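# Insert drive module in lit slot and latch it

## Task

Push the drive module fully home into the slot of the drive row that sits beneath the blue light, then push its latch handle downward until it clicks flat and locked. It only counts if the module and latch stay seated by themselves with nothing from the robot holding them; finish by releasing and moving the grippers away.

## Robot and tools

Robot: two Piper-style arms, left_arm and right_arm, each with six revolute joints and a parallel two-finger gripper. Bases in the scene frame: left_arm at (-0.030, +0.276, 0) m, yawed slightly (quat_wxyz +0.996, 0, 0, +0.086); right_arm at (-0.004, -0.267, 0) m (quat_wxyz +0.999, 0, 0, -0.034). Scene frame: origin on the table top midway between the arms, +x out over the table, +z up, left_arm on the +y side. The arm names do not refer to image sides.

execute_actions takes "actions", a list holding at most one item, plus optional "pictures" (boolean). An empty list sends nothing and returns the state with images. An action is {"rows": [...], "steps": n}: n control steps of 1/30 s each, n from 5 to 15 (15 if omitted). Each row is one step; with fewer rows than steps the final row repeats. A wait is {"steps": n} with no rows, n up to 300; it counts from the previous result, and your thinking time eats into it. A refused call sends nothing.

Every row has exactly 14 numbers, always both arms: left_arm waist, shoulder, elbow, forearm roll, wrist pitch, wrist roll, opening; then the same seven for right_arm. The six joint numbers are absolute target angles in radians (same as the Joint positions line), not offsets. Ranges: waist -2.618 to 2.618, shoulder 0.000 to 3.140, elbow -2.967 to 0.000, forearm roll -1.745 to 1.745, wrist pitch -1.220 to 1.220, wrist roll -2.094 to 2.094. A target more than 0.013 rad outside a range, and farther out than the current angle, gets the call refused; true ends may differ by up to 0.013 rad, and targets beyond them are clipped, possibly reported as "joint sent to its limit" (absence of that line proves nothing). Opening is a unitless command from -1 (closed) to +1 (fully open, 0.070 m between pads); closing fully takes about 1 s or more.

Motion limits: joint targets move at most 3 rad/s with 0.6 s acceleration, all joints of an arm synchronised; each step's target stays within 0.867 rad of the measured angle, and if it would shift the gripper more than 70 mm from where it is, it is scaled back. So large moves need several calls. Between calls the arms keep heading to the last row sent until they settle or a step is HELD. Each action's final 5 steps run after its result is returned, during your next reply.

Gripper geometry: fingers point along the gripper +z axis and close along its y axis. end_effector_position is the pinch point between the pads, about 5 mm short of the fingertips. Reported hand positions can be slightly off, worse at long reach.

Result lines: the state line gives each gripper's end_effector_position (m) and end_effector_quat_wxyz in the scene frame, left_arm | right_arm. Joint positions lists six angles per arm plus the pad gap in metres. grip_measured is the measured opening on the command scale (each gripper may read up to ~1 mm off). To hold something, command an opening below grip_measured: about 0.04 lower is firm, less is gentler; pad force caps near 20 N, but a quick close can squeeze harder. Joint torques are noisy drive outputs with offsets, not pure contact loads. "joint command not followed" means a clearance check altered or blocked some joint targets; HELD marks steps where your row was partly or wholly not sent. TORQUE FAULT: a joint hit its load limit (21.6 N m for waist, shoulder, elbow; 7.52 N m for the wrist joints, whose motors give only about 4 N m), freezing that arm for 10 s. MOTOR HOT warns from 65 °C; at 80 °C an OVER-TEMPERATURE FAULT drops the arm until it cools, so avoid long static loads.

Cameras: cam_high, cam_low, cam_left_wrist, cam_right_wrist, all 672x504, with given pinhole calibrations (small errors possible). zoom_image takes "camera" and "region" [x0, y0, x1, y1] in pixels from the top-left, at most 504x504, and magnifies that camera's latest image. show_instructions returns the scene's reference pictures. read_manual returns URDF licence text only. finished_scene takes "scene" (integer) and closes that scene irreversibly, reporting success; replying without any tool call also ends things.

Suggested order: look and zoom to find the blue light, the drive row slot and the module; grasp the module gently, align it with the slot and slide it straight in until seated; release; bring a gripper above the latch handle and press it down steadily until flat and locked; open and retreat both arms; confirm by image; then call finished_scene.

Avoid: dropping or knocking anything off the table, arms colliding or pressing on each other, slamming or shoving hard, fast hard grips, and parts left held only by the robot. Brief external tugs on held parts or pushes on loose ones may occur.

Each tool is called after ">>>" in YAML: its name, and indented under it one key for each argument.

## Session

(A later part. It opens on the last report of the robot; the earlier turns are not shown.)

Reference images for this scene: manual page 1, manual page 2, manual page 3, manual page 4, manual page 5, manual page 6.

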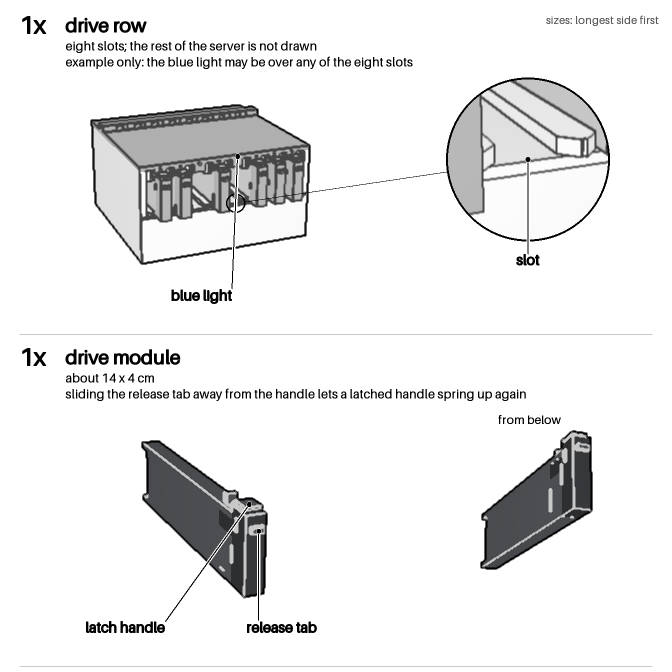

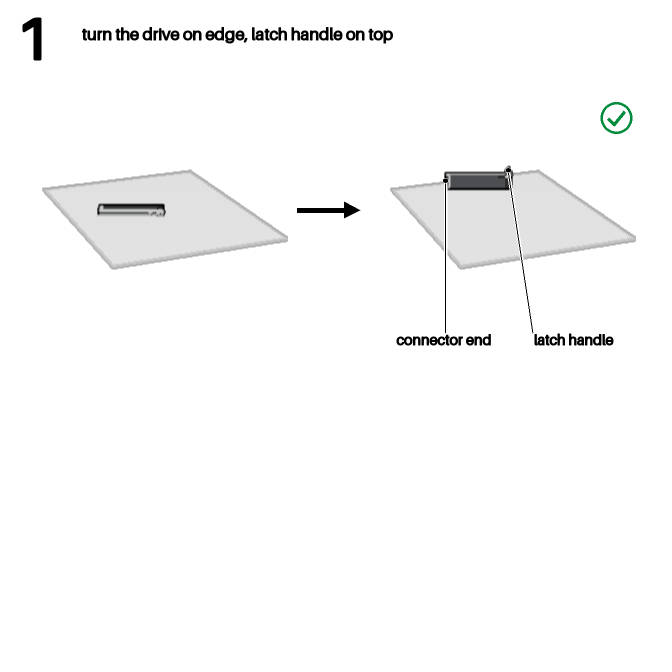

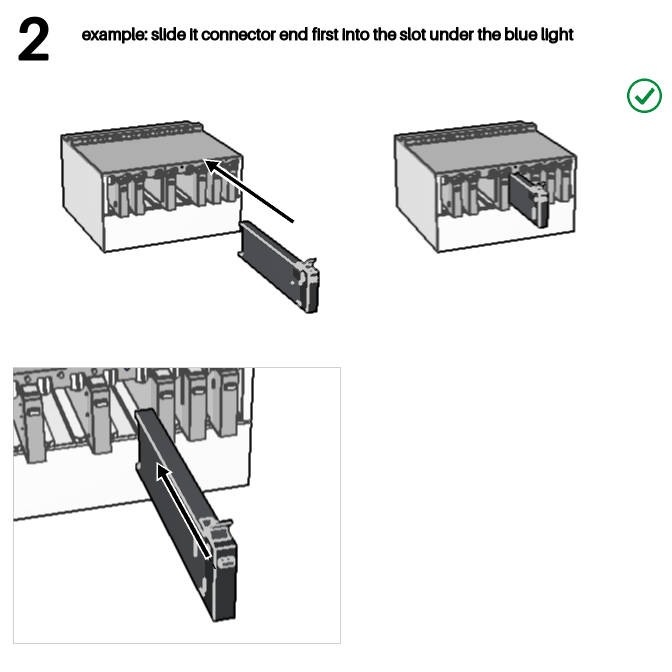

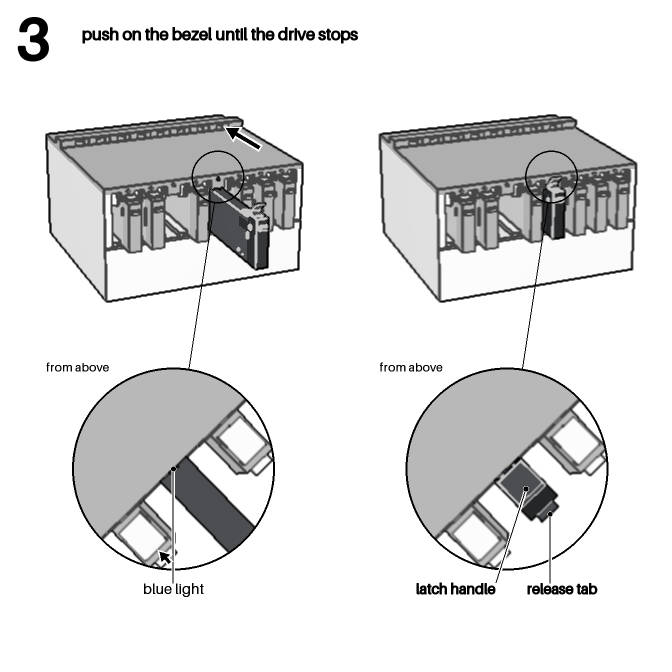

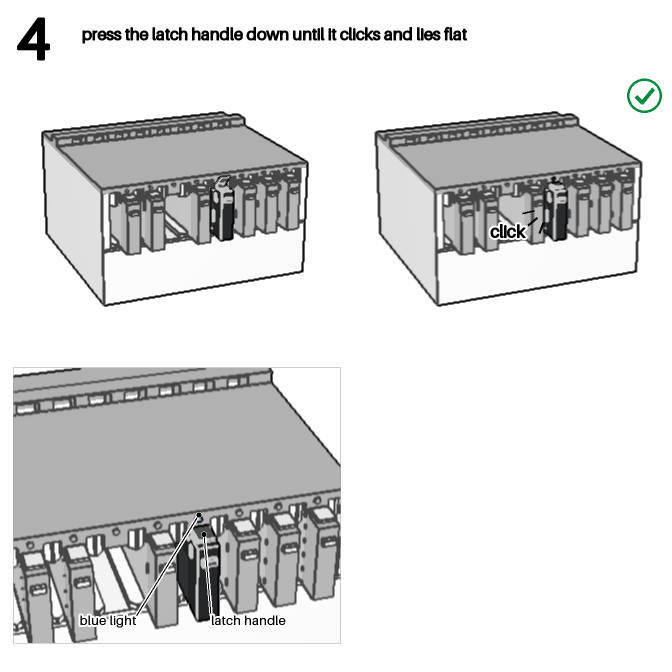

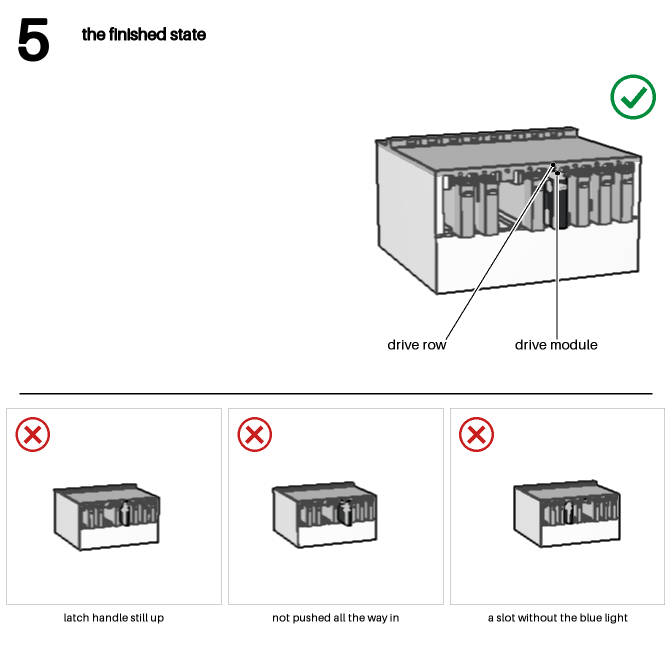

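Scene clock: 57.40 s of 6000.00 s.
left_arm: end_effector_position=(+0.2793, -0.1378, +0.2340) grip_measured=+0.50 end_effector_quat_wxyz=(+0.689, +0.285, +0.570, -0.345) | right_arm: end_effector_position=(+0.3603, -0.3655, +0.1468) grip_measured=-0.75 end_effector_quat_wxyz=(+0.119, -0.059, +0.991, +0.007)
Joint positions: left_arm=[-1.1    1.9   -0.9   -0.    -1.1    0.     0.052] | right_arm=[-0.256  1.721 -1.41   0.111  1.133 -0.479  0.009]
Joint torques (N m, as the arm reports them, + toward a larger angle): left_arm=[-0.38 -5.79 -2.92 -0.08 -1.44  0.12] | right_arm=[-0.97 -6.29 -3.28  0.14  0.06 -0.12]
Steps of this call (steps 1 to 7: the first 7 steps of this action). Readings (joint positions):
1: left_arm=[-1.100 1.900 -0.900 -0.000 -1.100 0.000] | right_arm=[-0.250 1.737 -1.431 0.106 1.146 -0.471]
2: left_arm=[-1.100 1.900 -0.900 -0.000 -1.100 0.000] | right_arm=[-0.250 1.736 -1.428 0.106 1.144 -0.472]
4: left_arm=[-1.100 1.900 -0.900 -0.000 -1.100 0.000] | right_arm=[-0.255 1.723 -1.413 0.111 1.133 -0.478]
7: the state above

>>> execute_actions:
  actions:
    - {"rows":[[-1.1,1.9,-0.9,0,-1.1,0,0.5,-0.26,1.7266,-0.8521,0,0.4835,0,-0.83]],"steps":15}

>>> execute_actions:
  actions:
    - {"rows":[[-1.1,1.9,-0.9,0,-1.1,0,0.5,-0.26,1.7266,-0.8521,0,0.4835,0,-0.83]],"steps":15}

>>> execute_actions:
  actions:
    - {"rows":[[-1.1,1.9,-0.9,0,-1.1,0,0.5,-0.26,1.7266,-0.8521,0,0.4835,0,-0.64]],"steps":15}

>>> execute_actions:
  actions:
    - {"rows":[[-1.1,1.9,-0.9,0,-1.1,0,0.5,-0.26,1.7266,-0.8521,0,0.4835,0,-0.9]],"steps":15}

>>> execute_actions:
  actions:
    - {"rows":[[-1.1,1.9,-0.9,0,-1.1,0,0.5,-0.2933,1.6038,-1.2814,0.1517,1.0708,-0.534,-0.9]],"steps":15}

>>> execute_actions:
  actions:
    - {"rows":[[-1.1,1.9,-0.9,0,-1.1,0,0.5,-0.2933,1.6038,-1.2814,0.1517,1.0708,-0.534,-0.9]],"steps":12}

>>> execute_actions:
  actions:
    - {"rows":[[-1.1,1.9,-0.9,0,-1.1,0,0.5,-0.273,1.648,-1.338,0.145,1.0805,-0.511,-0.9]],"steps":15}

>>> execute_actions:
  actions:
    - {"steps":10}
  pictures: true

>>> zoom_image:
  camera: "cam_left_wrist"
  region: [290, 190, 370, 250]

Scene clock: 58.03 s of 6000.00 s.
left_arm: end_effector_position=(+0.2793, -0.1378, +0.2340) grip_measured=+0.50 end_effector_quat_wxyz=(+0.689, +0.285, +0.570, -0.345) | right_arm: end_effector_position=(+0.3511, -0.3739, +0.0983) grip_measured=-0.75 end_effector_quat_wxyz=(+0.124, +0.028, +0.992, -0.009)
Joint positions: left_arm=[-1.1    1.9   -0.9   -0.    -1.1    0.     0.052] | right_arm=[-0.258  1.72  -1.207  0.069  0.903 -0.306  0.009]
Joint torques (N m, as the arm reports them, + toward a larger angle): left_arm=[-0.2  -5.94 -2.96 -0.08 -1.43  0.11] | right_arm=[-0.97 -4.84 -1.81 -0.19 -0.62  0.29]
Steps of this call (steps 1 to 5: the last 5 steps of your previous action; steps 6 to 9: the robot went on to your last target; steps 10 to 19: the first 10 steps of this action). Readings (joint positions):
10: left_arm=[-1.100 1.900 -0.900 -0.000 -1.100 0.000] | right_arm=[-0.257 1.720 -1.410 0.109 1.140 -0.479]
11: left_arm=[-1.100 1.900 -0.900 -0.000 -1.100 0.000] | right_arm=[-0.257 1.720 -1.407 0.109 1.138 -0.477]
13: left_arm=[-1.100 1.900 -0.900 -0.000 -1.100 0.000] | right_arm=[-0.257 1.719 -1.386 0.104 1.115 -0.460]
17: left_arm=[-1.100 1.900 -0.900 -0.000 -1.100 0.000] | right_arm=[-0.258 1.719 -1.286 0.085 0.995 -0.373]
19: the state above

Scene clock: 58.53 s of 6000.00 s.
left_arm: end_effector_position=(+0.2793, -0.1378, +0.2340) grip_measured=+0.50 end_effector_quat_wxyz=(+0.689, +0.285, +0.570, -0.345) | right_arm: end_effector_position=(+0.3185, -0.3764, +0.0227) grip_measured=-0.75 end_effector_quat_wxyz=(+0.149, +0.161, +0.975, -0.025)
Joint positions: left_arm=[-1.1    1.9   -0.9   -0.    -1.1    0.     0.052] | right_arm=[-0.26   1.726 -0.854 -0.     0.482  0.     0.009]
Joint torques (N m, as the arm reports them, + toward a larger angle): left_arm=[-0.38 -5.84 -2.9  -0.08 -1.44  0.12] | right_arm=[-0.89 -4.51 -1.71 -0.11  0.28 -0.18]
Steps of this call (steps 1 to 5: the last 5 steps of your previous action; steps 6 to 15: the first 10 steps of this action). Readings (joint positions):
6: left_arm=[-1.100 1.900 -0.900 -0.000 -1.100 0.000] | right_arm=[-0.260 1.726 -0.951 0.020 0.602 -0.086]
7: left_arm=[-1.100 1.900 -0.900 -0.000 -1.100 0.000] | right_arm=[-0.260 1.726 -0.923 0.014 0.569 -0.062]
9: left_arm=[-1.100 1.900 -0.900 -0.000 -1.100 0.000] | right_arm=[-0.260 1.726 -0.882 0.006 0.517 -0.025]
13: left_arm=[-1.100 1.900 -0.900 -0.000 -1.100 0.000] | right_arm=[-0.260 1.726 -0.854 -0.000 0.481 0.001]
15: the state above

Scene clock: 59.03 s of 6000.00 s.
left_arm: end_effector_position=(+0.2793, -0.1378, +0.2340) grip_measured=+0.50 end_effector_quat_wxyz=(+0.689, +0.285, +0.570, -0.345) | right_arm: end_effector_position=(+0.3167, -0.3758, +0.0214) grip_measured=-0.64 end_effector_quat_wxyz=(+0.146, +0.161, +0.976, -0.024)
Joint positions: left_arm=[-1.1    1.9   -0.9   -0.    -1.1    0.     0.052] | right_arm=[-0.26   1.727 -0.851 -0.     0.486  0.     0.013]
Joint torques (N m, as the arm reports them, + toward a larger angle): left_arm=[-0.25 -5.75 -2.93 -0.08 -1.45  0.1 ] | right_arm=[-0.84 -4.73 -2.85 -0.08 -0.36 -0.18]
Steps of this call (steps 1 to 5: the last 5 steps of your previous action; steps 6 to 15: the first 10 steps of this action). Readings (joint positions):
6: left_arm=[-1.100 1.900 -0.900 -0.000 -1.100 0.000] | right_arm=[-0.260 1.726 -0.854 -0.000 0.483 0.000]
7: left_arm=[-1.100 1.900 -0.900 -0.000 -1.100 0.000] | right_arm=[-0.260 1.726 -0.852 -0.000 0.485 0.000]
9: left_arm=[-1.100 1.900 -0.900 -0.000 -1.100 0.000] | right_arm=[-0.260 1.727 -0.851 -0.000 0.486 0.000]
13: left_arm=[-1.100 1.900 -0.900 -0.000 -1.100 0.000] | right_arm=[-0.260 1.727 -0.851 -0.000 0.486 0.000]
15: the state above

Scene clock: 59.53 s of 6000.00 s.
left_arm: end_effector_position=(+0.2793, -0.1378, +0.2340) grip_measured=+0.50 end_effector_quat_wxyz=(+0.689, +0.285, +0.570, -0.345) | right_arm: end_effector_position=(+0.3172, -0.3759, +0.0216) grip_measured=-0.75 end_effector_quat_wxyz=(+0.147, +0.161, +0.976, -0.024)
Joint positions: left_arm=[-1.1    1.9   -0.9   -0.    -1.1    0.     0.052] | right_arm=[-0.26   1.727 -0.851 -0.     0.484 -0.     0.009]
Joint torques (N m, as the arm reports them, + toward a larger angle): left_arm=[-0.46 -5.87 -2.92 -0.09 -1.44  0.12] | right_arm=[-0.95 -4.88 -4.05 -0.04 -0.38 -0.15]
Steps of this call (steps 1 to 5: the last 5 steps of your previous action; steps 6 to 15: the first 10 steps of this action). Readings (joint positions):
6: left_arm=[-1.100 1.900 -0.900 -0.000 -1.100 0.000] | right_arm=[-0.260 1.727 -0.851 -0.000 0.484 0.000]
7: left_arm=[-1.100 1.900 -0.900 -0.000 -1.100 0.000] | right_arm=[-0.260 1.727 -0.851 -0.000 0.484 0.000]
9: left_arm=[-1.100 1.900 -0.900 -0.000 -1.100 0.000] | right_arm=[-0.260 1.727 -0.851 -0.000 0.484 -0.000]
13: left_arm=[-1.100 1.900 -0.900 -0.000 -1.100 0.000] | right_arm=[-0.260 1.727 -0.851 -0.000 0.484 -0.000]
15: the state above

Scene clock: 60.03 s of 6000.00 s.
left_arm: end_effector_position=(+0.2793, -0.1378, +0.2340) grip_measured=+0.50 end_effector_quat_wxyz=(+0.689, +0.285, +0.570, -0.345) | right_arm: end_effector_position=(+0.3328, -0.3769, +0.0710) grip_measured=-0.75 end_effector_quat_wxyz=(+0.142, +0.081, +0.986, -0.017)
Joint positions: left_arm=[-1.1    1.9   -0.9   -0.    -1.1    0.     0.052] | right_arm=[-0.274  1.679 -1.026  0.061  0.721 -0.217  0.009]
Joint torques (N m, as the arm reports them, + toward a larger angle): left_arm=[-0.33 -5.82 -2.92 -0.08 -1.44  0.1 ] | right_arm=[-0.79 -6.67 -5.05  0.33  0.12 -0.36]
Steps of this call (steps 1 to 5: the last 5 steps of your previous action; steps 6 to 15: the first 10 steps of this action). Readings (joint positions):
6: left_arm=[-1.100 1.900 -0.900 -0.000 -1.100 0.000] | right_arm=[-0.260 1.727 -0.852 -0.000 0.484 -0.000]
7: left_arm=[-1.100 1.900 -0.900 -0.000 -1.100 0.000] | right_arm=[-0.260 1.727 -0.854 0.000 0.486 -0.003]
9: left_arm=[-1.100 1.900 -0.900 -0.000 -1.100 0.000] | right_arm=[-0.262 1.724 -0.872 0.006 0.510 -0.026]
13: left_arm=[-1.100 1.900 -0.900 -0.000 -1.100 0.000] | right_arm=[-0.268 1.699 -0.959 0.037 0.629 -0.133]
15: the state above

Scene clock: 60.43 s of 6000.00 s.
left_arm: end_effector_position=(+0.2793, -0.1378, +0.2340) grip_measured=+0.50 end_effector_quat_wxyz=(+0.689, +0.285, +0.570, -0.345) | right_arm: end_effector_position=(+0.3386, -0.3646, +0.1557) grip_measured=-0.75 end_effector_quat_wxyz=(+0.150, -0.059, +0.987, +0.007)
Joint positions: left_arm=[-1.1    1.9   -0.9   -0.    -1.1    0.     0.052] | right_arm=[-0.293  1.603 -1.282  0.152  1.072 -0.535  0.009]
Joint torques (N m, as the arm reports them, + toward a larger angle): left_arm=[-0.38 -5.89 -2.99 -0.09 -1.44  0.1 ] | right_arm=[-0.84 -5.03 -3.49  0.23 -0.38  0.11]
Steps of this call (steps 1 to 5: the last 5 steps of your previous action; steps 6 to 12: the first 7 steps of this action). Readings (joint positions):
6: left_arm=[-1.100 1.900 -0.900 -0.000 -1.100 0.000] | right_arm=[-0.289 1.620 -1.223 0.130 0.989 -0.460]
7: left_arm=[-1.100 1.900 -0.900 -0.000 -1.100 0.000] | right_arm=[-0.290 1.614 -1.243 0.138 1.016 -0.485]
9: left_arm=[-1.100 1.900 -0.900 -0.000 -1.100 0.000] | right_arm=[-0.292 1.606 -1.270 0.148 1.055 -0.519]
12: the state above

Scene clock: 60.93 s of 6000.00 s.
left_arm: end_effector_position=(+0.2793, -0.1378, +0.2340) grip_measured=+0.50 end_effector_quat_wxyz=(+0.689, +0.285, +0.570, -0.345) | right_arm: end_effector_position=(+0.3531, -0.3631, +0.1553) grip_measured=-0.75 end_effector_quat_wxyz=(+0.149, -0.059, +0.987, +0.007)
Joint positions: left_arm=[-1.1    1.9   -0.9   -0.    -1.1    0.     0.052] | right_arm=[-0.273  1.65  -1.339  0.145  1.08  -0.51   0.009]
Joint torques (N m, as the arm reports them, + toward a larger angle): left_arm=[-0.2  -5.95 -2.83 -0.07 -1.43  0.11] | right_arm=[-0.37 -6.03 -3.76 -0.02 -0.07 -0.15]
Steps of this call (steps 1 to 5: the last 5 steps of your previous action; steps 6 to 15: the first 10 steps of this action). Readings (joint positions):
6: left_arm=[-1.100 1.900 -0.900 -0.000 -1.100 0.000] | right_arm=[-0.293 1.603 -1.282 0.152 1.071 -0.534]
7: left_arm=[-1.100 1.900 -0.900 -0.000 -1.100 0.000] | right_arm=[-0.293 1.605 -1.284 0.152 1.071 -0.533]
9: left_arm=[-1.100 1.900 -0.900 -0.000 -1.100 0.000] | right_arm=[-0.285 1.624 -1.307 0.149 1.075 -0.523]
13: left_arm=[-1.100 1.900 -0.900 -0.000 -1.100 0.000] | right_arm=[-0.273 1.650 -1.339 0.146 1.079 -0.510]
15: the state above

Scene clock: 61.27 s of 6000.00 s.
left_arm: end_effector_position=(+0.2793, -0.1378, +0.2340) grip_measured=+0.50 end_effector_quat_wxyz=(+0.689, +0.285, +0.570, -0.345) | right_arm: end_effector_position=(+0.3529, -0.3631, +0.1557) grip_measured=-0.75 end_effector_quat_wxyz=(+0.149, -0.059, +0.987, +0.007)
Joint positions: left_arm=[-1.1    1.9   -0.9   -0.    -1.1    0.     0.052] | right_arm=[-0.273  1.649 -1.339  0.145  1.08  -0.511  0.009]
Joint torques (N m, as the arm reports them, + toward a larger angle): left_arm=[-0.36 -5.68 -3.02 -0.07 -1.44  0.11] | right_arm=[-1.   -6.25 -3.23 -0.02 -0.06 -0.17]
Kept back: nothing.
Steps of this call (steps 1 to 5: the last 5 steps of your previous action; steps 6 to 10: the robot went on to your last target). Readings (joint positions):
1: left_arm=[-1.100 1.900 -0.900 -0.000 -1.100 0.000] | right_arm=[-0.273 1.650 -1.339 0.145 1.080 -0.510]
2: left_arm=[-1.100 1.900 -0.900 -0.000 -1.100 0.000] | right_arm=[-0.273 1.650 -1.339 0.145 1.080 -0.510]
4: left_arm=[-1.100 1.900 -0.900 -0.000 -1.100 0.000] | right_arm=[-0.273 1.650 -1.339 0.145 1.080 -0.510]
8: left_arm=[-1.100 1.900 -0.900 -0.000 -1.100 0.000] | right_arm=[-0.273 1.649 -1.339 0.145 1.080 -0.511]
10: the state above
camera_calibration (this result's frames):
cam_left_wrist: T_world_to_cam=[[-0.80158, -0.597786, 0.0110053, 0.139371], [-0.255357, 0.325651, -0.910354, 0.32204], [0.540613, -0.732532, -0.413684, -0.0340593], [0, 0, 0, 1]] pos_world=[0.212365, -0.0465082, 0.277547]
cam_right_wrist: T_world_to_cam=[[0.120743, -0.992618, 0.0114343, -0.405903], [-0.948361, -0.111941, 0.296783, 0.242179], [-0.293312, -0.0466784, -0.954876, 0.359962], [0, 0, 0, 1]] pos_world=[0.384265, -0.358994, 0.276485]

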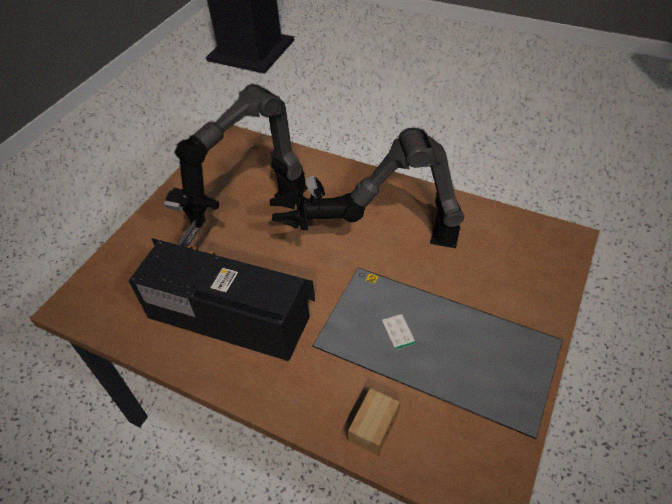

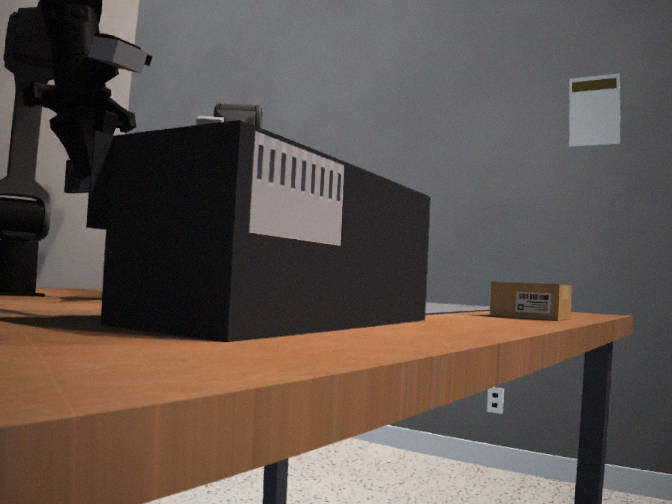

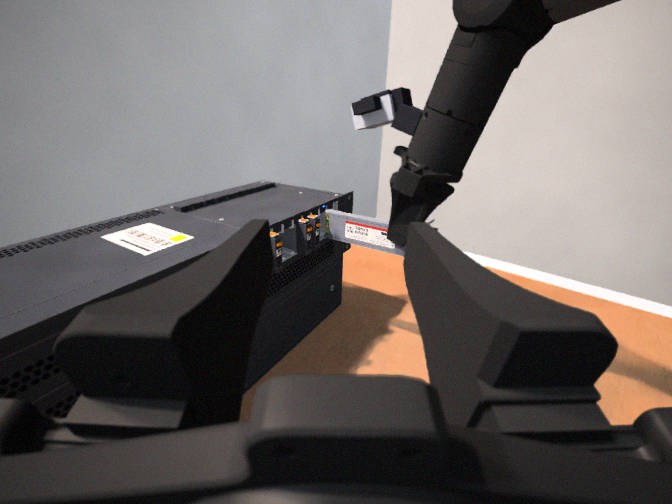

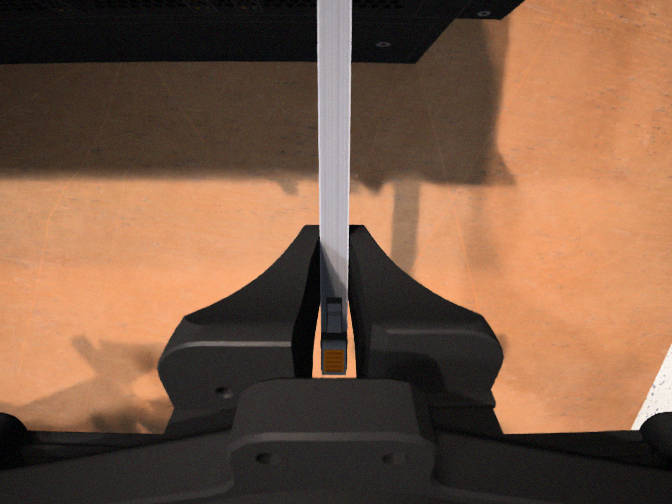

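Region (290, 190, 370, 250) of cam_left_wrist's 672x504 image, scaled by 6.300, with more detail than that image has; it fills the top 378 rows of this view, and the rest is white.

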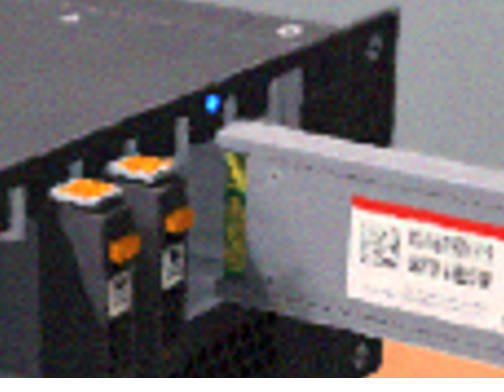

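>>> execute_actions:
  actions:
    - {"rows":[[-1.1,1.9,-0.9,0,-1.1,0,0.5,-0.273,1.6491,-1.3314,0.145,1.0728,-0.511,-0.9]],"steps":15}

>>> execute_actions:
  actions:
    - {"rows":[[-1.1,1.9,-0.9,0,-1.1,0,0.5,-0.2588,1.6806,-1.3719,0.140,1.0798,-0.4946,-0.9]],"steps":15}

>>> execute_actions:
  actions:
    - {"rows":[[-1.1,1.9,-0.9,0,-1.1,0,0.5,-0.266,1.665,-1.3516,0.1425,1.0763,-0.503,-0.9]],"steps":12}

Scene clock: 61.77 s of 6000.00 s.
left_arm: end_effector_position=(+0.2793, -0.1378, +0.2340) grip_measured=+0.50 end_effector_quat_wxyz=(+0.689, +0.285, +0.570, -0.345) | right_arm: end_effector_position=(+0.3523, -0.3632, +0.1537) grip_measured=-0.75 end_effector_quat_wxyz=(+0.149, -0.059, +0.987, +0.007)
Joint positions: left_arm=[-1.1    1.9   -0.9   -0.    -1.1    0.     0.052] | right_arm=[-0.273  1.648 -1.33   0.145  1.074 -0.511  0.009]
Joint torques (N m, as the arm reports them, + toward a larger angle): left_arm=[-0.33 -5.79 -3.01 -0.08 -1.44  0.1 ] | right_arm=[-0.93 -5.42 -3.9   0.02 -0.33 -0.16]
Steps of this call (steps 1 to 5: the robot went on to your last target; steps 6 to 15: the first 10 steps of this action). Readings (joint positions):
6: left_arm=[-1.100 1.900 -0.900 -0.000 -1.100 0.000] | right_arm=[-0.273 1.648 -1.338 0.145 1.080 -0.511]
7: left_arm=[-1.100 1.900 -0.900 -0.000 -1.100 0.000] | right_arm=[-0.273 1.648 -1.336 0.145 1.078 -0.511]
9: left_arm=[-1.100 1.900 -0.900 -0.000 -1.100 0.000] | right_arm=[-0.273 1.648 -1.330 0.145 1.074 -0.511]
13: left_arm=[-1.100 1.900 -0.900 -0.000 -1.100 0.000] | right_arm=[-0.273 1.648 -1.330 0.145 1.074 -0.511]
15: the state above

Scene clock: 62.27 s of 6000.00 s.
left_arm: end_effector_position=(+0.2793, -0.1378, +0.2340) grip_measured=+0.50 end_effector_quat_wxyz=(+0.689, +0.285, +0.570, -0.345) | right_arm: end_effector_position=(+0.3598, -0.3627, +0.1523) grip_measured=-0.75 end_effector_quat_wxyz=(+0.143, -0.059, +0.988, +0.007)
Joint positions: left_arm=[-1.1    1.9   -0.9   -0.    -1.1    0.     0.052] | right_arm=[-0.261  1.681 -1.37   0.135  1.089 -0.494  0.009]
Joint torques (N m, as the arm reports them, + toward a larger angle): left_arm=[-0.37 -5.73 -2.91 -0.09 -1.42  0.1 ] | right_arm=[ 3.04 -5.58 -6.35  1.33 -2.5  -0.14]
Steps of this call (steps 1 to 5: the last 5 steps of your previous action; steps 6 to 15: the first 10 steps of this action). Readings (joint positions):
6: left_arm=[-1.100 1.900 -0.900 -0.000 -1.100 0.000] | right_arm=[-0.273 1.648 -1.330 0.145 1.073 -0.511]
7: left_arm=[-1.100 1.900 -0.900 -0.000 -1.100 0.000] | right_arm=[-0.273 1.650 -1.333 0.145 1.073 -0.511]
9: left_arm=[-1.100 1.900 -0.900 -0.000 -1.100 0.000] | right_arm=[-0.265 1.668 -1.357 0.141 1.076 -0.501]
13: left_arm=[-1.100 1.900 -0.900 -0.000 -1.100 0.000] | right_arm=[-0.261 1.681 -1.370 0.135 1.089 -0.494]
15: the state above

Scene clock: 62.67 s of 6000.00 s.
left_arm: end_effector_position=(+0.2793, -0.1378, +0.2340) grip_measured=+0.50 end_effector_quat_wxyz=(+0.689, +0.285, +0.570, -0.345) | right_arm: end_effector_position=(+0.3596, -0.3623, +0.1541) grip_measured=-0.75 end_effector_quat_wxyz=(+0.152, -0.059, +0.987, +0.007)
Joint positions: left_arm=[-1.1    1.9   -0.9   -0.    -1.1    0.     0.052] | right_arm=[-0.264  1.666 -1.353  0.145  1.07  -0.503  0.009]
Joint torques (N m, as the arm reports them, + toward a larger angle): left_arm=[-0.3  -5.83 -2.87 -0.06 -1.42  0.11] | right_arm=[ 0.65 -6.68 -5.45  0.9  -1.4  -0.2 ]
Steps of this call (steps 1 to 5: the last 5 steps of your previous action; steps 6 to 12: the first 7 steps of this action). Readings (joint positions):
6: left_arm=[-1.100 1.900 -0.900 -0.000 -1.100 0.000] | right_arm=[-0.260 1.681 -1.370 0.136 1.088 -0.494]
7: left_arm=[-1.100 1.900 -0.900 -0.000 -1.100 0.000] | right_arm=[-0.261 1.679 -1.367 0.137 1.087 -0.495]
9: left_arm=[-1.100 1.900 -0.900 -0.000 -1.100 0.000] | right_arm=[-0.264 1.668 -1.354 0.144 1.071 -0.502]
12: the state above

>>> execute_actions:
  actions:
    - {"rows":[[-1.1,1.9,-0.9,0,-1.1,0,0.5,-0.2675,1.6491,-1.3314,0.145,1.0728,-0.5055,-0.9]],"steps":12}

>>> execute_actions:
  actions:
    - {"rows":[[-1.1,1.9,-0.9,0,-1.1,0,0.5,-0.2533,1.6806,-1.3719,0.140,1.0798,-0.4891,-0.9]],"steps":13}

>>> execute_actions:
  actions:
    - {"rows":[[-1.1,1.9,-0.9,0,-1.1,0,0.5,-0.278,1.6491,-1.3314,0.145,1.0728,-0.516,-0.9]],"steps":15}

>>> execute_actions:
  actions:
    - {"rows":[[-1.1,1.9,-0.9,0,-1.1,0,0.5,-0.2638,1.6806,-1.3719,0.140,1.0798,-0.4996,-0.9]],"steps":13}

>>> execute_actions:
  actions:
    - {"rows":[[-1.1,1.9,-0.9,0,-1.1,0,0.5,-0.278,1.6491,-1.3314,0.145,1.0728,-0.516,-0.9]],"steps":15}

>>> execute_actions:
  actions:
    - {"steps":8}
  pictures: true

>>> zoom_image:
  camera: "cam_left_wrist"
  region: [290, 190, 370, 250]

Scene clock: 63.33 s of 6000.00 s.
left_arm: end_effector_position=(+0.2793, -0.1378, +0.2340) grip_measured=+0.50 end_effector_quat_wxyz=(+0.689, +0.285, +0.570, -0.345) | right_arm: end_effector_position=(+0.3535, -0.3614, +0.1548) grip_measured=-0.75 end_effector_quat_wxyz=(+0.151, -0.059, +0.987, +0.007)
Joint positions: left_arm=[-1.1    1.9   -0.9   -0.    -1.1    0.     0.052] | right_arm=[-0.267  1.647 -1.333  0.145  1.072 -0.505  0.009]
Joint torques (N m, as the arm reports them, + toward a larger angle): left_arm=[-0.35 -5.92 -2.88 -0.07 -1.42  0.11] | right_arm=[-0.81 -5.57 -3.35  0.17 -0.21 -0.14]
Steps of this call (steps 1 to 5: the last 5 steps of your previous action; steps 6 to 13: the robot went on to your last target; steps 14 to 20: the first 7 steps of this action). Readings (joint positions):
14: left_arm=[-1.100 1.900 -0.900 -0.000 -1.100 0.000] | right_arm=[-0.265 1.664 -1.353 0.145 1.072 -0.503]
15: left_arm=[-1.100 1.900 -0.900 -0.000 -1.100 0.000] | right_arm=[-0.266 1.662 -1.351 0.145 1.073 -0.503]
17: left_arm=[-1.100 1.900 -0.900 -0.000 -1.100 0.000] | right_arm=[-0.267 1.649 -1.335 0.145 1.072 -0.505]
20: the state above

Scene clock: 63.77 s of 6000.00 s.
left_arm: end_effector_position=(+0.2793, -0.1378, +0.2340) grip_measured=+0.50 end_effector_quat_wxyz=(+0.689, +0.285, +0.570, -0.345) | right_arm: end_effector_position=(+0.3599, -0.3604, +0.1518) grip_measured=-0.75 end_effector_quat_wxyz=(+0.142, -0.059, +0.988, +0.008)
Joint positions: left_arm=[-1.1    1.9   -0.9   -0.    -1.1    0.     0.052] | right_arm=[-0.255  1.681 -1.368  0.136  1.09  -0.489  0.009]
Joint torques (N m, as the arm reports them, + toward a larger angle): left_arm=[-0.4  -5.88 -2.89 -0.07 -1.41  0.1 ] | right_arm=[ 2.57 -5.55 -6.29  1.02 -2.19 -0.13]
Steps of this call (steps 1 to 5: the last 5 steps of your previous action; steps 6 to 13: the first 8 steps of this action). Readings (joint positions):
6: left_arm=[-1.100 1.900 -0.900 -0.000 -1.100 0.000] | right_arm=[-0.267 1.647 -1.332 0.145 1.072 -0.505]
7: left_arm=[-1.100 1.900 -0.900 -0.000 -1.100 0.000] | right_arm=[-0.267 1.650 -1.334 0.145 1.073 -0.505]
9: left_arm=[-1.100 1.900 -0.900 -0.000 -1.100 0.000] | right_arm=[-0.259 1.668 -1.356 0.142 1.078 -0.496]
13: the state above

Scene clock: 64.27 s of 6000.00 s.
left_arm: end_effector_position=(+0.2793, -0.1378, +0.2340) grip_measured=+0.50 end_effector_quat_wxyz=(+0.689, +0.285, +0.570, -0.345) | right_arm: end_effector_position=(+0.3549, -0.3649, +0.1558) grip_measured=-0.75 end_effector_quat_wxyz=(+0.156, -0.059, +0.986, +0.005)
Joint positions: left_arm=[-1.1    1.9   -0.9   -0.    -1.1    0.     0.052] | right_arm=[-0.277  1.648 -1.335  0.149  1.065 -0.517  0.009]
Joint torques (N m, as the arm reports them, + toward a larger angle): left_arm=[-0.28 -5.74 -2.81 -0.08 -1.44  0.09] | right_arm=[-0.67 -5.24 -3.24 -0.04 -0.08  0.08]
Steps of this call (steps 1 to 5: the last 5 steps of your previous action; steps 6 to 15: the first 10 steps of this action). Readings (joint positions):
6: left_arm=[-1.100 1.900 -0.900 -0.000 -1.100 0.000] | right_arm=[-0.255 1.681 -1.368 0.136 1.089 -0.489]
7: left_arm=[-1.100 1.900 -0.900 -0.000 -1.100 0.000] | right_arm=[-0.256 1.679 -1.367 0.137 1.088 -0.491]
9: left_arm=[-1.100 1.900 -0.900 -0.000 -1.100 0.000] | right_arm=[-0.267 1.663 -1.349 0.147 1.067 -0.507]
13: left_arm=[-1.100 1.900 -0.900 -0.000 -1.100 0.000] | right_arm=[-0.277 1.648 -1.336 0.150 1.061 -0.517]
15: the state above

Scene clock: 64.70 s of 6000.00 s.
left_arm: end_effector_position=(+0.2793, -0.1378, +0.2340) grip_measured=+0.50 end_effector_quat_wxyz=(+0.689, +0.285, +0.570, -0.345) | right_arm: end_effector_position=(+0.3603, -0.3641, +0.1525) grip_measured=-0.75 end_effector_quat_wxyz=(+0.145, -0.058, +0.988, +0.007)
Joint positions: left_arm=[-1.1    1.9   -0.9   -0.    -1.1    0.     0.052] | right_arm=[-0.265  1.682 -1.37   0.137  1.086 -0.499  0.009]
Joint torques (N m, as the arm reports them, + toward a larger angle): left_arm=[-0.31 -5.85 -2.96 -0.05 -1.41  0.1 ] | right_arm=[ 1.36 -5.59 -5.25  0.61 -1.36 -0.12]
Steps of this call (steps 1 to 5: the last 5 steps of your previous action; steps 6 to 13: the first 8 steps of this action). Readings (joint positions):
6: left_arm=[-1.100 1.900 -0.900 -0.000 -1.100 0.000] | right_arm=[-0.277 1.648 -1.332 0.146 1.071 -0.516]
7: left_arm=[-1.100 1.900 -0.900 -0.000 -1.100 0.000] | right_arm=[-0.277 1.650 -1.334 0.145 1.072 -0.515]
9: left_arm=[-1.100 1.900 -0.900 -0.000 -1.100 0.000] | right_arm=[-0.270 1.669 -1.356 0.142 1.077 -0.505]
13: the state above

Scene clock: 65.20 s of 6000.00 s.
left_arm: end_effector_position=(+0.2793, -0.1378, +0.2340) grip_measured=+0.50 end_effector_quat_wxyz=(+0.689, +0.285, +0.570, -0.345) | right_arm: end_effector_position=(+0.3537, -0.3648, +0.1550) grip_measured=-0.75 end_effector_quat_wxyz=(+0.153, -0.059, +0.986, +0.005)
Joint positions: left_arm=[-1.1    1.9   -0.9   -0.    -1.1    0.     0.052] | right_arm=[-0.277  1.648 -1.333  0.147  1.068 -0.517  0.009]
Joint torques (N m, as the arm reports them, + toward a larger angle): left_arm=[-0.19 -5.86 -2.86 -0.08 -1.42  0.12] | right_arm=[-0.92 -5.28 -3.18  0.05 -0.05  0.02]
Steps of this call (steps 1 to 5: the last 5 steps of your previous action; steps 6 to 15: the first 10 steps of this action). Readings (joint positions):
6: left_arm=[-1.100 1.900 -0.900 -0.000 -1.100 0.000] | right_arm=[-0.265 1.682 -1.370 0.137 1.085 -0.499]
7: left_arm=[-1.100 1.900 -0.900 -0.000 -1.100 0.000] | right_arm=[-0.265 1.679 -1.368 0.138 1.084 -0.500]
9: left_arm=[-1.100 1.900 -0.900 -0.000 -1.100 0.000] | right_arm=[-0.271 1.662 -1.349 0.145 1.069 -0.510]
13: left_arm=[-1.100 1.900 -0.900 -0.000 -1.100 0.000] | right_arm=[-0.277 1.648 -1.333 0.147 1.066 -0.517]
15: the state above

Scene clock: 65.47 s of 6000.00 s.
left_arm: end_effector_position=(+0.2793, -0.1378, +0.2340) grip_measured=+0.50 end_effector_quat_wxyz=(+0.689, +0.285, +0.570, -0.345) | right_arm: end_effector_position=(+0.3525, -0.3650, +0.1542) grip_measured=-0.75 end_effector_quat_wxyz=(+0.150, -0.059, +0.987, +0.006)
Joint positions: left_arm=[-1.1    1.9   -0.9   -0.    -1.1    0.     0.052] | right_arm=[-0.278  1.648 -1.332  0.146  1.072 -0.516  0.009]
Joint torques (N m, as the arm reports them, + toward a larger angle): left_arm=[-0.26 -5.83 -2.79 -0.09 -1.42  0.12] | right_arm=[-0.95 -4.83 -3.02  0.   -0.09  0.08]
Kept back: nothing.
Steps of this call (steps 1 to 5: the last 5 steps of your previous action; steps 6 to 8: the robot went on to your last target). Readings (joint positions):
1: left_arm=[-1.100 1.900 -0.900 -0.000 -1.100 0.000] | right_arm=[-0.277 1.648 -1.333 0.147 1.069 -0.517]
2: left_arm=[-1.100 1.900 -0.900 -0.000 -1.100 0.000] | right_arm=[-0.277 1.648 -1.333 0.147 1.070 -0.517]
4: left_arm=[-1.100 1.900 -0.900 -0.000 -1.100 0.000] | right_arm=[-0.278 1.648 -1.333 0.147 1.071 -0.517]
8: the state above
camera_calibration (this result's frames):
cam_left_wrist: T_world_to_cam=[[-0.80158, -0.597786, 0.0110052, 0.139371], [-0.255357, 0.325652, -0.910354, 0.32204], [0.540613, -0.732532, -0.413684, -0.0340593], [0, 0, 0, 1]] pos_world=[0.212365, -0.0465082, 0.277547]
cam_right_wrist: T_world_to_cam=[[0.119657, -0.992721, 0.0136955, -0.407721], [-0.949092, -0.110328, 0.295046, 0.24315], [-0.291388, -0.0483026, -0.955385, 0.357159], [0, 0, 0, 1]] pos_world=[0.38363, -0.360675, 0.275067]

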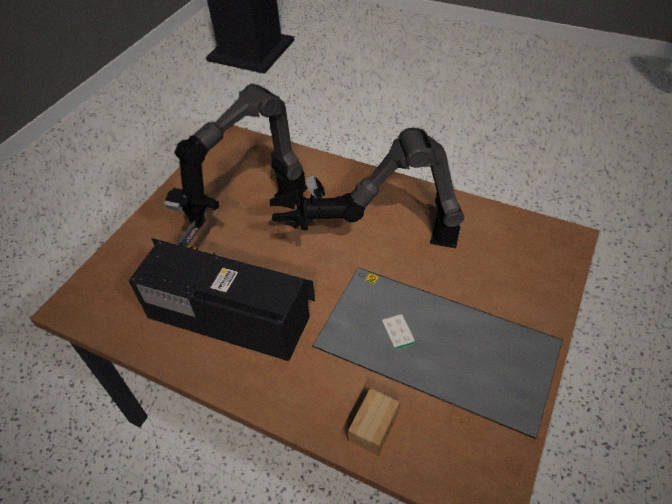

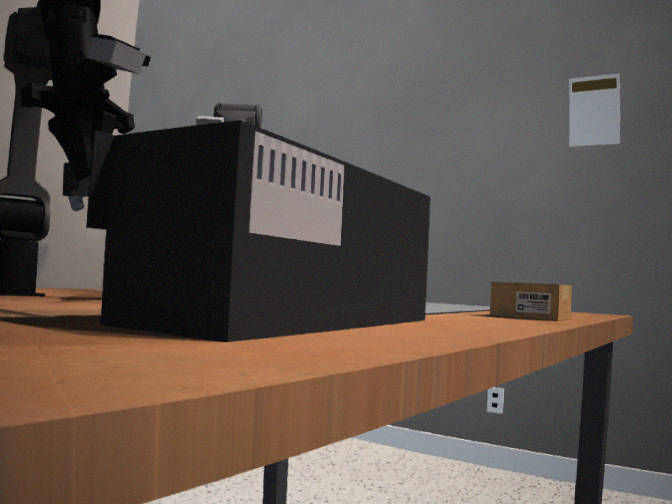

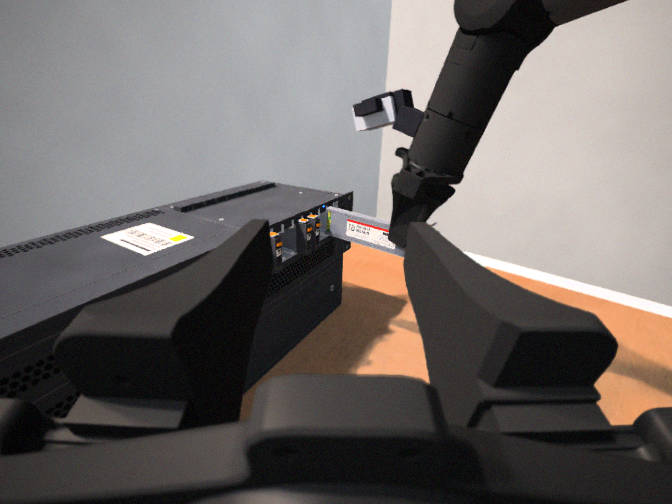

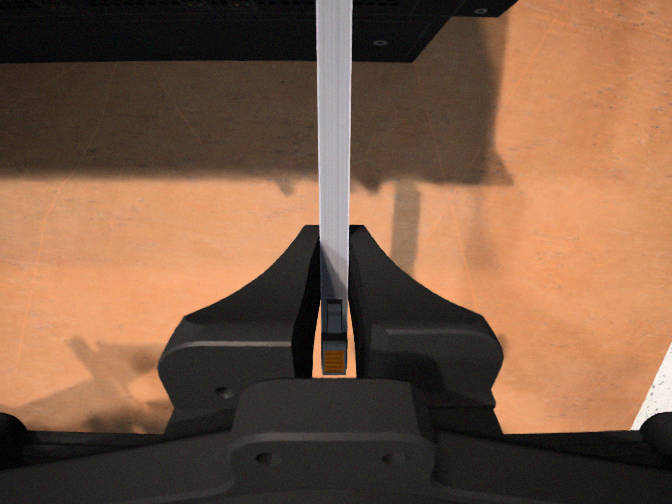

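Region (290, 190, 370, 250) of cam_left_wrist's 672x504 image, scaled by 6.300, with more detail than that image has; it fills the top 378 rows of this view, and the rest is white.

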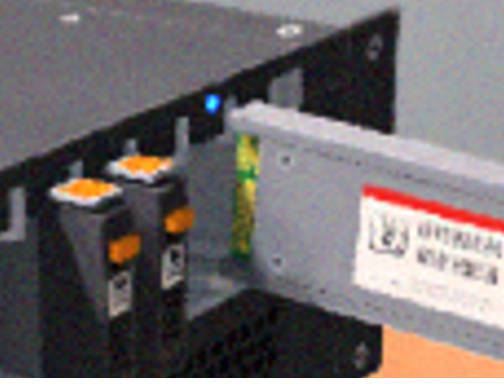

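>>> execute_actions:
  actions:
    - {"rows":[[-1.1,1.9,-0.9,0,-1.1,0,0.5,-0.272,1.668,-1.374,0.13,1.135,-0.505,-0.9]],"steps":15}

>>> execute_actions:
  actions:
    - {"steps":10}
  pictures: true

>>> zoom_image:
  camera: "cam_left_wrist"
  region: [290, 190, 370, 250]

Scene clock: 66.33 s of 6000.00 s.
left_arm: end_effector_position=(+0.2793, -0.1378, +0.2340) grip_measured=+0.50 end_effector_quat_wxyz=(+0.689, +0.285, +0.570, -0.345) | right_arm: end_effector_position=(+0.3495, -0.3643, +0.1557) grip_measured=-0.75 end_effector_quat_wxyz=(+0.128, -0.061, +0.990, +0.010)
Joint positions: left_arm=[-1.1    1.9   -0.9   -0.    -1.1    0.     0.052] | right_arm=[-0.272  1.669 -1.374  0.129  1.137 -0.505  0.009]
Joint torques (N m, as the arm reports them, + toward a larger angle): left_arm=[-0.24 -5.73 -2.9  -0.06 -1.44  0.12] | right_arm=[ 0.42 -5.38 -4.01  0.06 -0.28 -0.04]
Steps of this call (steps 1 to 15: the robot went on to your last target; step 16: nothing new was sent; steps 17 to 26: the first 10 steps of this action). Readings (joint positions):
17: left_arm=[-1.100 1.900 -0.900 -0.000 -1.100 0.000] | right_arm=[-0.278 1.649 -1.331 0.145 1.073 -0.516]
18: left_arm=[-1.100 1.900 -0.900 -0.000 -1.100 0.000] | right_arm=[-0.278 1.650 -1.332 0.144 1.076 -0.515]
20: left_arm=[-1.100 1.900 -0.900 -0.000 -1.100 0.000] | right_arm=[-0.277 1.658 -1.347 0.138 1.101 -0.511]
24: left_arm=[-1.100 1.900 -0.900 -0.000 -1.100 0.000] | right_arm=[-0.273 1.669 -1.374 0.129 1.138 -0.505]
26: the state above

Scene clock: 66.67 s of 6000.00 s.
left_arm: end_effector_position=(+0.2793, -0.1378, +0.2340) grip_measured=+0.50 end_effector_quat_wxyz=(+0.689, +0.285, +0.570, -0.345) | right_arm: end_effector_position=(+0.3498, -0.3642, +0.1557) grip_measured=-0.75 end_effector_quat_wxyz=(+0.129, -0.061, +0.990, +0.009)
Joint positions: left_arm=[-1.1    1.9   -0.9   -0.    -1.1    0.     0.052] | right_arm=[-0.272  1.669 -1.374  0.129  1.135 -0.505  0.009]
Joint torques (N m, as the arm reports them, + toward a larger angle): left_arm=[-0.33 -5.7  -2.99 -0.07 -1.42  0.12] | right_arm=[ 0.48 -5.87 -4.1   0.24 -0.28 -0.1 ]
Kept back: nothing.
Steps of this call (steps 1 to 5: the last 5 steps of your previous action; steps 6 to 10: the robot went on to your last target). Readings (joint positions):
1: left_arm=[-1.100 1.900 -0.900 -0.000 -1.100 0.000] | right_arm=[-0.272 1.669 -1.374 0.129 1.136 -0.505]
2: left_arm=[-1.100 1.900 -0.900 -0.000 -1.100 0.000] | right_arm=[-0.272 1.669 -1.374 0.129 1.136 -0.505]
4: left_arm=[-1.100 1.900 -0.900 -0.000 -1.100 0.000] | right_arm=[-0.272 1.669 -1.374 0.129 1.136 -0.505]
8: left_arm=[-1.100 1.900 -0.900 -0.000 -1.100 0.000] | right_arm=[-0.272 1.669 -1.374 0.129 1.135 -0.505]
10: the state above
camera_calibration (this result's frames):
cam_left_wrist: T_world_to_cam=[[-0.80158, -0.597786, 0.0110053, 0.139371], [-0.255356, 0.325651, -0.910354, 0.32204], [0.540613, -0.732532, -0.413684, -0.0340593], [0, 0, 0, 1]] pos_world=[0.212365, -0.0465082, 0.277547]
cam_right_wrist: T_world_to_cam=[[0.126355, -0.991975, 0.00444738, -0.407284], [-0.934613, -0.117543, 0.335682, 0.226214], [-0.332465, -0.0465715, -0.941965, 0.370739], [0, 0, 0, 1]] pos_world=[0.386142, -0.36016, 0.275099]

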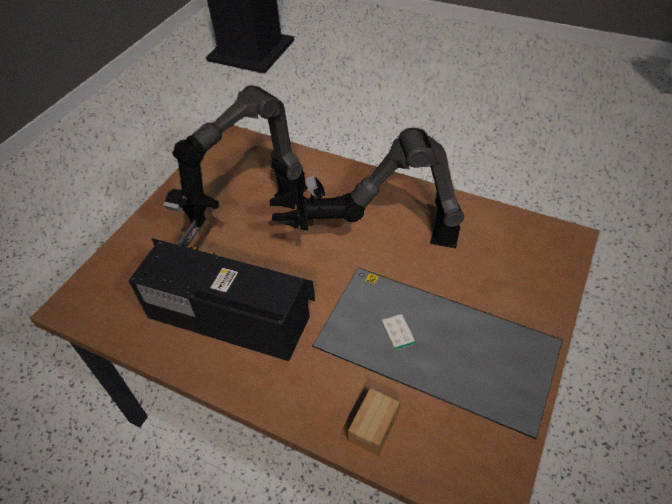

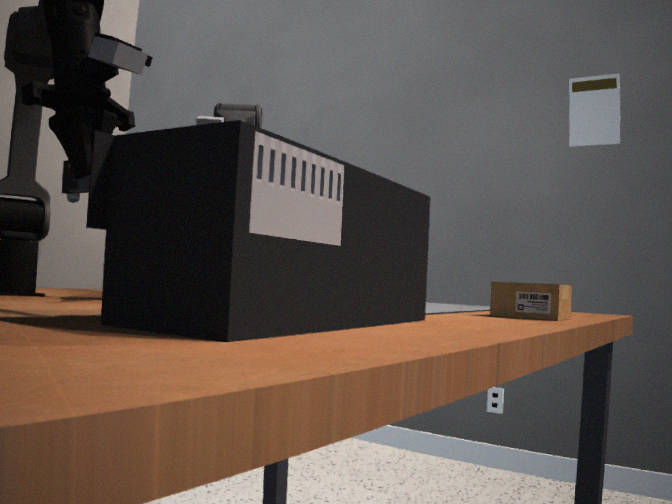

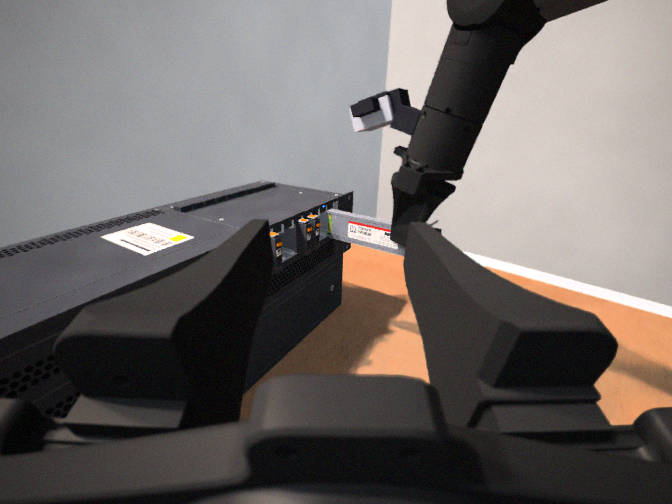

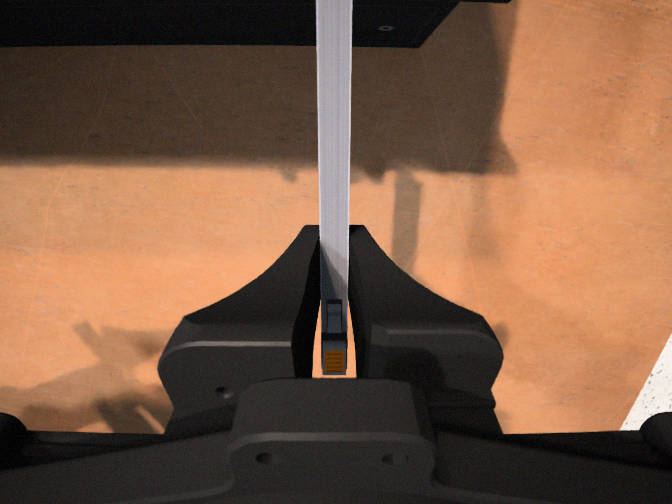

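Region (290, 190, 370, 250) of cam_left_wrist's 672x504 image, scaled by 6.300, with more detail than that image has; it fills the top 378 rows of this view, and the rest is white.

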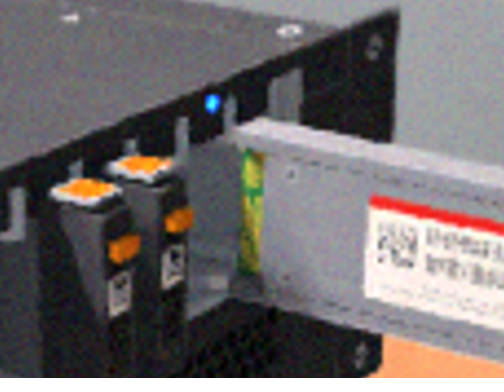

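>>> execute_actions:
  actions:
    - {"rows":[[-1.1,1.9,-0.9,0,-1.1,0,0.5,-0.272,1.6688,-1.369,0.13,1.129,-0.505,-0.9]],"steps":12}

>>> execute_actions:
  actions:
    - {"rows":[[-1.1,1.9,-0.9,0,-1.1,0,0.5,-0.2536,1.7098,-1.4216,0.124,1.138,-0.4837,-0.9]],"steps":14}

>>> execute_actions:
  actions:
    - {"rows":[[-1.1,1.9,-0.9,0,-1.1,0,0.5,-0.263,1.689,-1.395,0.127,1.1335,-0.4945,-0.9]],"steps":12}

Scene clock: 67.17 s of 6000.00 s.
left_arm: end_effector_position=(+0.2793, -0.1378, +0.2340) grip_measured=+0.50 end_effector_quat_wxyz=(+0.689, +0.285, +0.570, -0.345) | right_arm: end_effector_position=(+0.3503, -0.3644, +0.1549) grip_measured=-0.75 end_effector_quat_wxyz=(+0.130, -0.061, +0.990, +0.009)
Joint positions: left_arm=[-1.1    1.9   -0.9   -0.    -1.1    0.     0.052] | right_arm=[-0.272  1.669 -1.37   0.13   1.128 -0.505  0.009]
Joint torques (N m, as the arm reports them, + toward a larger angle): left_arm=[-0.24 -5.82 -2.89 -0.07 -1.45  0.12] | right_arm=[ 0.36 -5.76 -3.08  0.34 -0.13 -0.17]
Steps of this call (steps 1 to 8: the robot went on to your last target; steps 9 to 15: the first 7 steps of this action). Readings (joint positions):
9: left_arm=[-1.100 1.900 -0.900 -0.000 -1.100 0.000] | right_arm=[-0.272 1.669 -1.374 0.129 1.135 -0.505]
10: left_arm=[-1.100 1.900 -0.900 -0.000 -1.100 0.000] | right_arm=[-0.272 1.669 -1.373 0.130 1.132 -0.505]
12: left_arm=[-1.100 1.900 -0.900 -0.000 -1.100 0.000] | right_arm=[-0.272 1.669 -1.370 0.130 1.128 -0.505]
15: the state above

Scene clock: 67.63 s of 6000.00 s.
left_arm: end_effector_position=(+0.2793, -0.1378, +0.2340) grip_measured=+0.50 end_effector_quat_wxyz=(+0.689, +0.285, +0.570, -0.345) | right_arm: end_effector_position=(+0.3601, -0.3623, +0.1529) grip_measured=-0.75 end_effector_quat_wxyz=(+0.123, -0.062, +0.990, +0.010)
Joint positions: left_arm=[-1.1    1.9   -0.9   -0.    -1.1    0.     0.052] | right_arm=[-0.254  1.71  -1.419  0.121  1.148 -0.484  0.009]
Joint torques (N m, as the arm reports them, + toward a larger angle): left_arm=[-0.34 -5.9  -2.9  -0.06 -1.43  0.1 ] | right_arm=[ 1.5  -5.77 -5.93  0.81 -2.08 -0.06]
Steps of this call (steps 1 to 5: the last 5 steps of your previous action; steps 6 to 14: the first 9 steps of this action). Readings (joint positions):
6: left_arm=[-1.100 1.900 -0.900 -0.000 -1.100 0.000] | right_arm=[-0.272 1.669 -1.369 0.130 1.128 -0.505]
7: left_arm=[-1.100 1.900 -0.900 -0.000 -1.100 0.000] | right_arm=[-0.271 1.670 -1.371 0.130 1.129 -0.504]
9: left_arm=[-1.100 1.900 -0.900 -0.000 -1.100 0.000] | right_arm=[-0.262 1.688 -1.394 0.128 1.134 -0.495]
13: left_arm=[-1.100 1.900 -0.900 -0.000 -1.100 0.000] | right_arm=[-0.254 1.710 -1.419 0.121 1.148 -0.484]
14: the state above

Scene clock: 68.03 s of 6000.00 s.
left_arm: end_effector_position=(+0.2793, -0.1378, +0.2340) grip_measured=+0.50 end_effector_quat_wxyz=(+0.689, +0.285, +0.570, -0.345) | right_arm: end_effector_position=(+0.3598, -0.3636, +0.1565) grip_measured=-0.75 end_effector_quat_wxyz=(+0.137, -0.061, +0.989, +0.007)
Joint positions: left_arm=[-1.1    1.9   -0.9   -0.    -1.1    0.     0.052] | right_arm=[-0.262  1.689 -1.399  0.13   1.122 -0.495  0.009]
Joint torques (N m, as the arm reports them, + toward a larger angle): left_arm=[-0.37 -5.87 -2.99 -0.06 -1.46  0.08] | right_arm=[-0.73 -6.04 -3.4   0.18 -0.03 -0.06]
Steps of this call (steps 1 to 5: the last 5 steps of your previous action; steps 6 to 12: the first 7 steps of this action). Readings (joint positions):
6: left_arm=[-1.100 1.900 -0.900 -0.000 -1.100 0.000] | right_arm=[-0.254 1.710 -1.419 0.121 1.147 -0.484]
7: left_arm=[-1.100 1.900 -0.900 -0.000 -1.100 0.000] | right_arm=[-0.255 1.708 -1.417 0.122 1.145 -0.485]
9: left_arm=[-1.100 1.900 -0.900 -0.000 -1.100 0.000] | right_arm=[-0.260 1.694 -1.402 0.129 1.126 -0.493]
12: the state above


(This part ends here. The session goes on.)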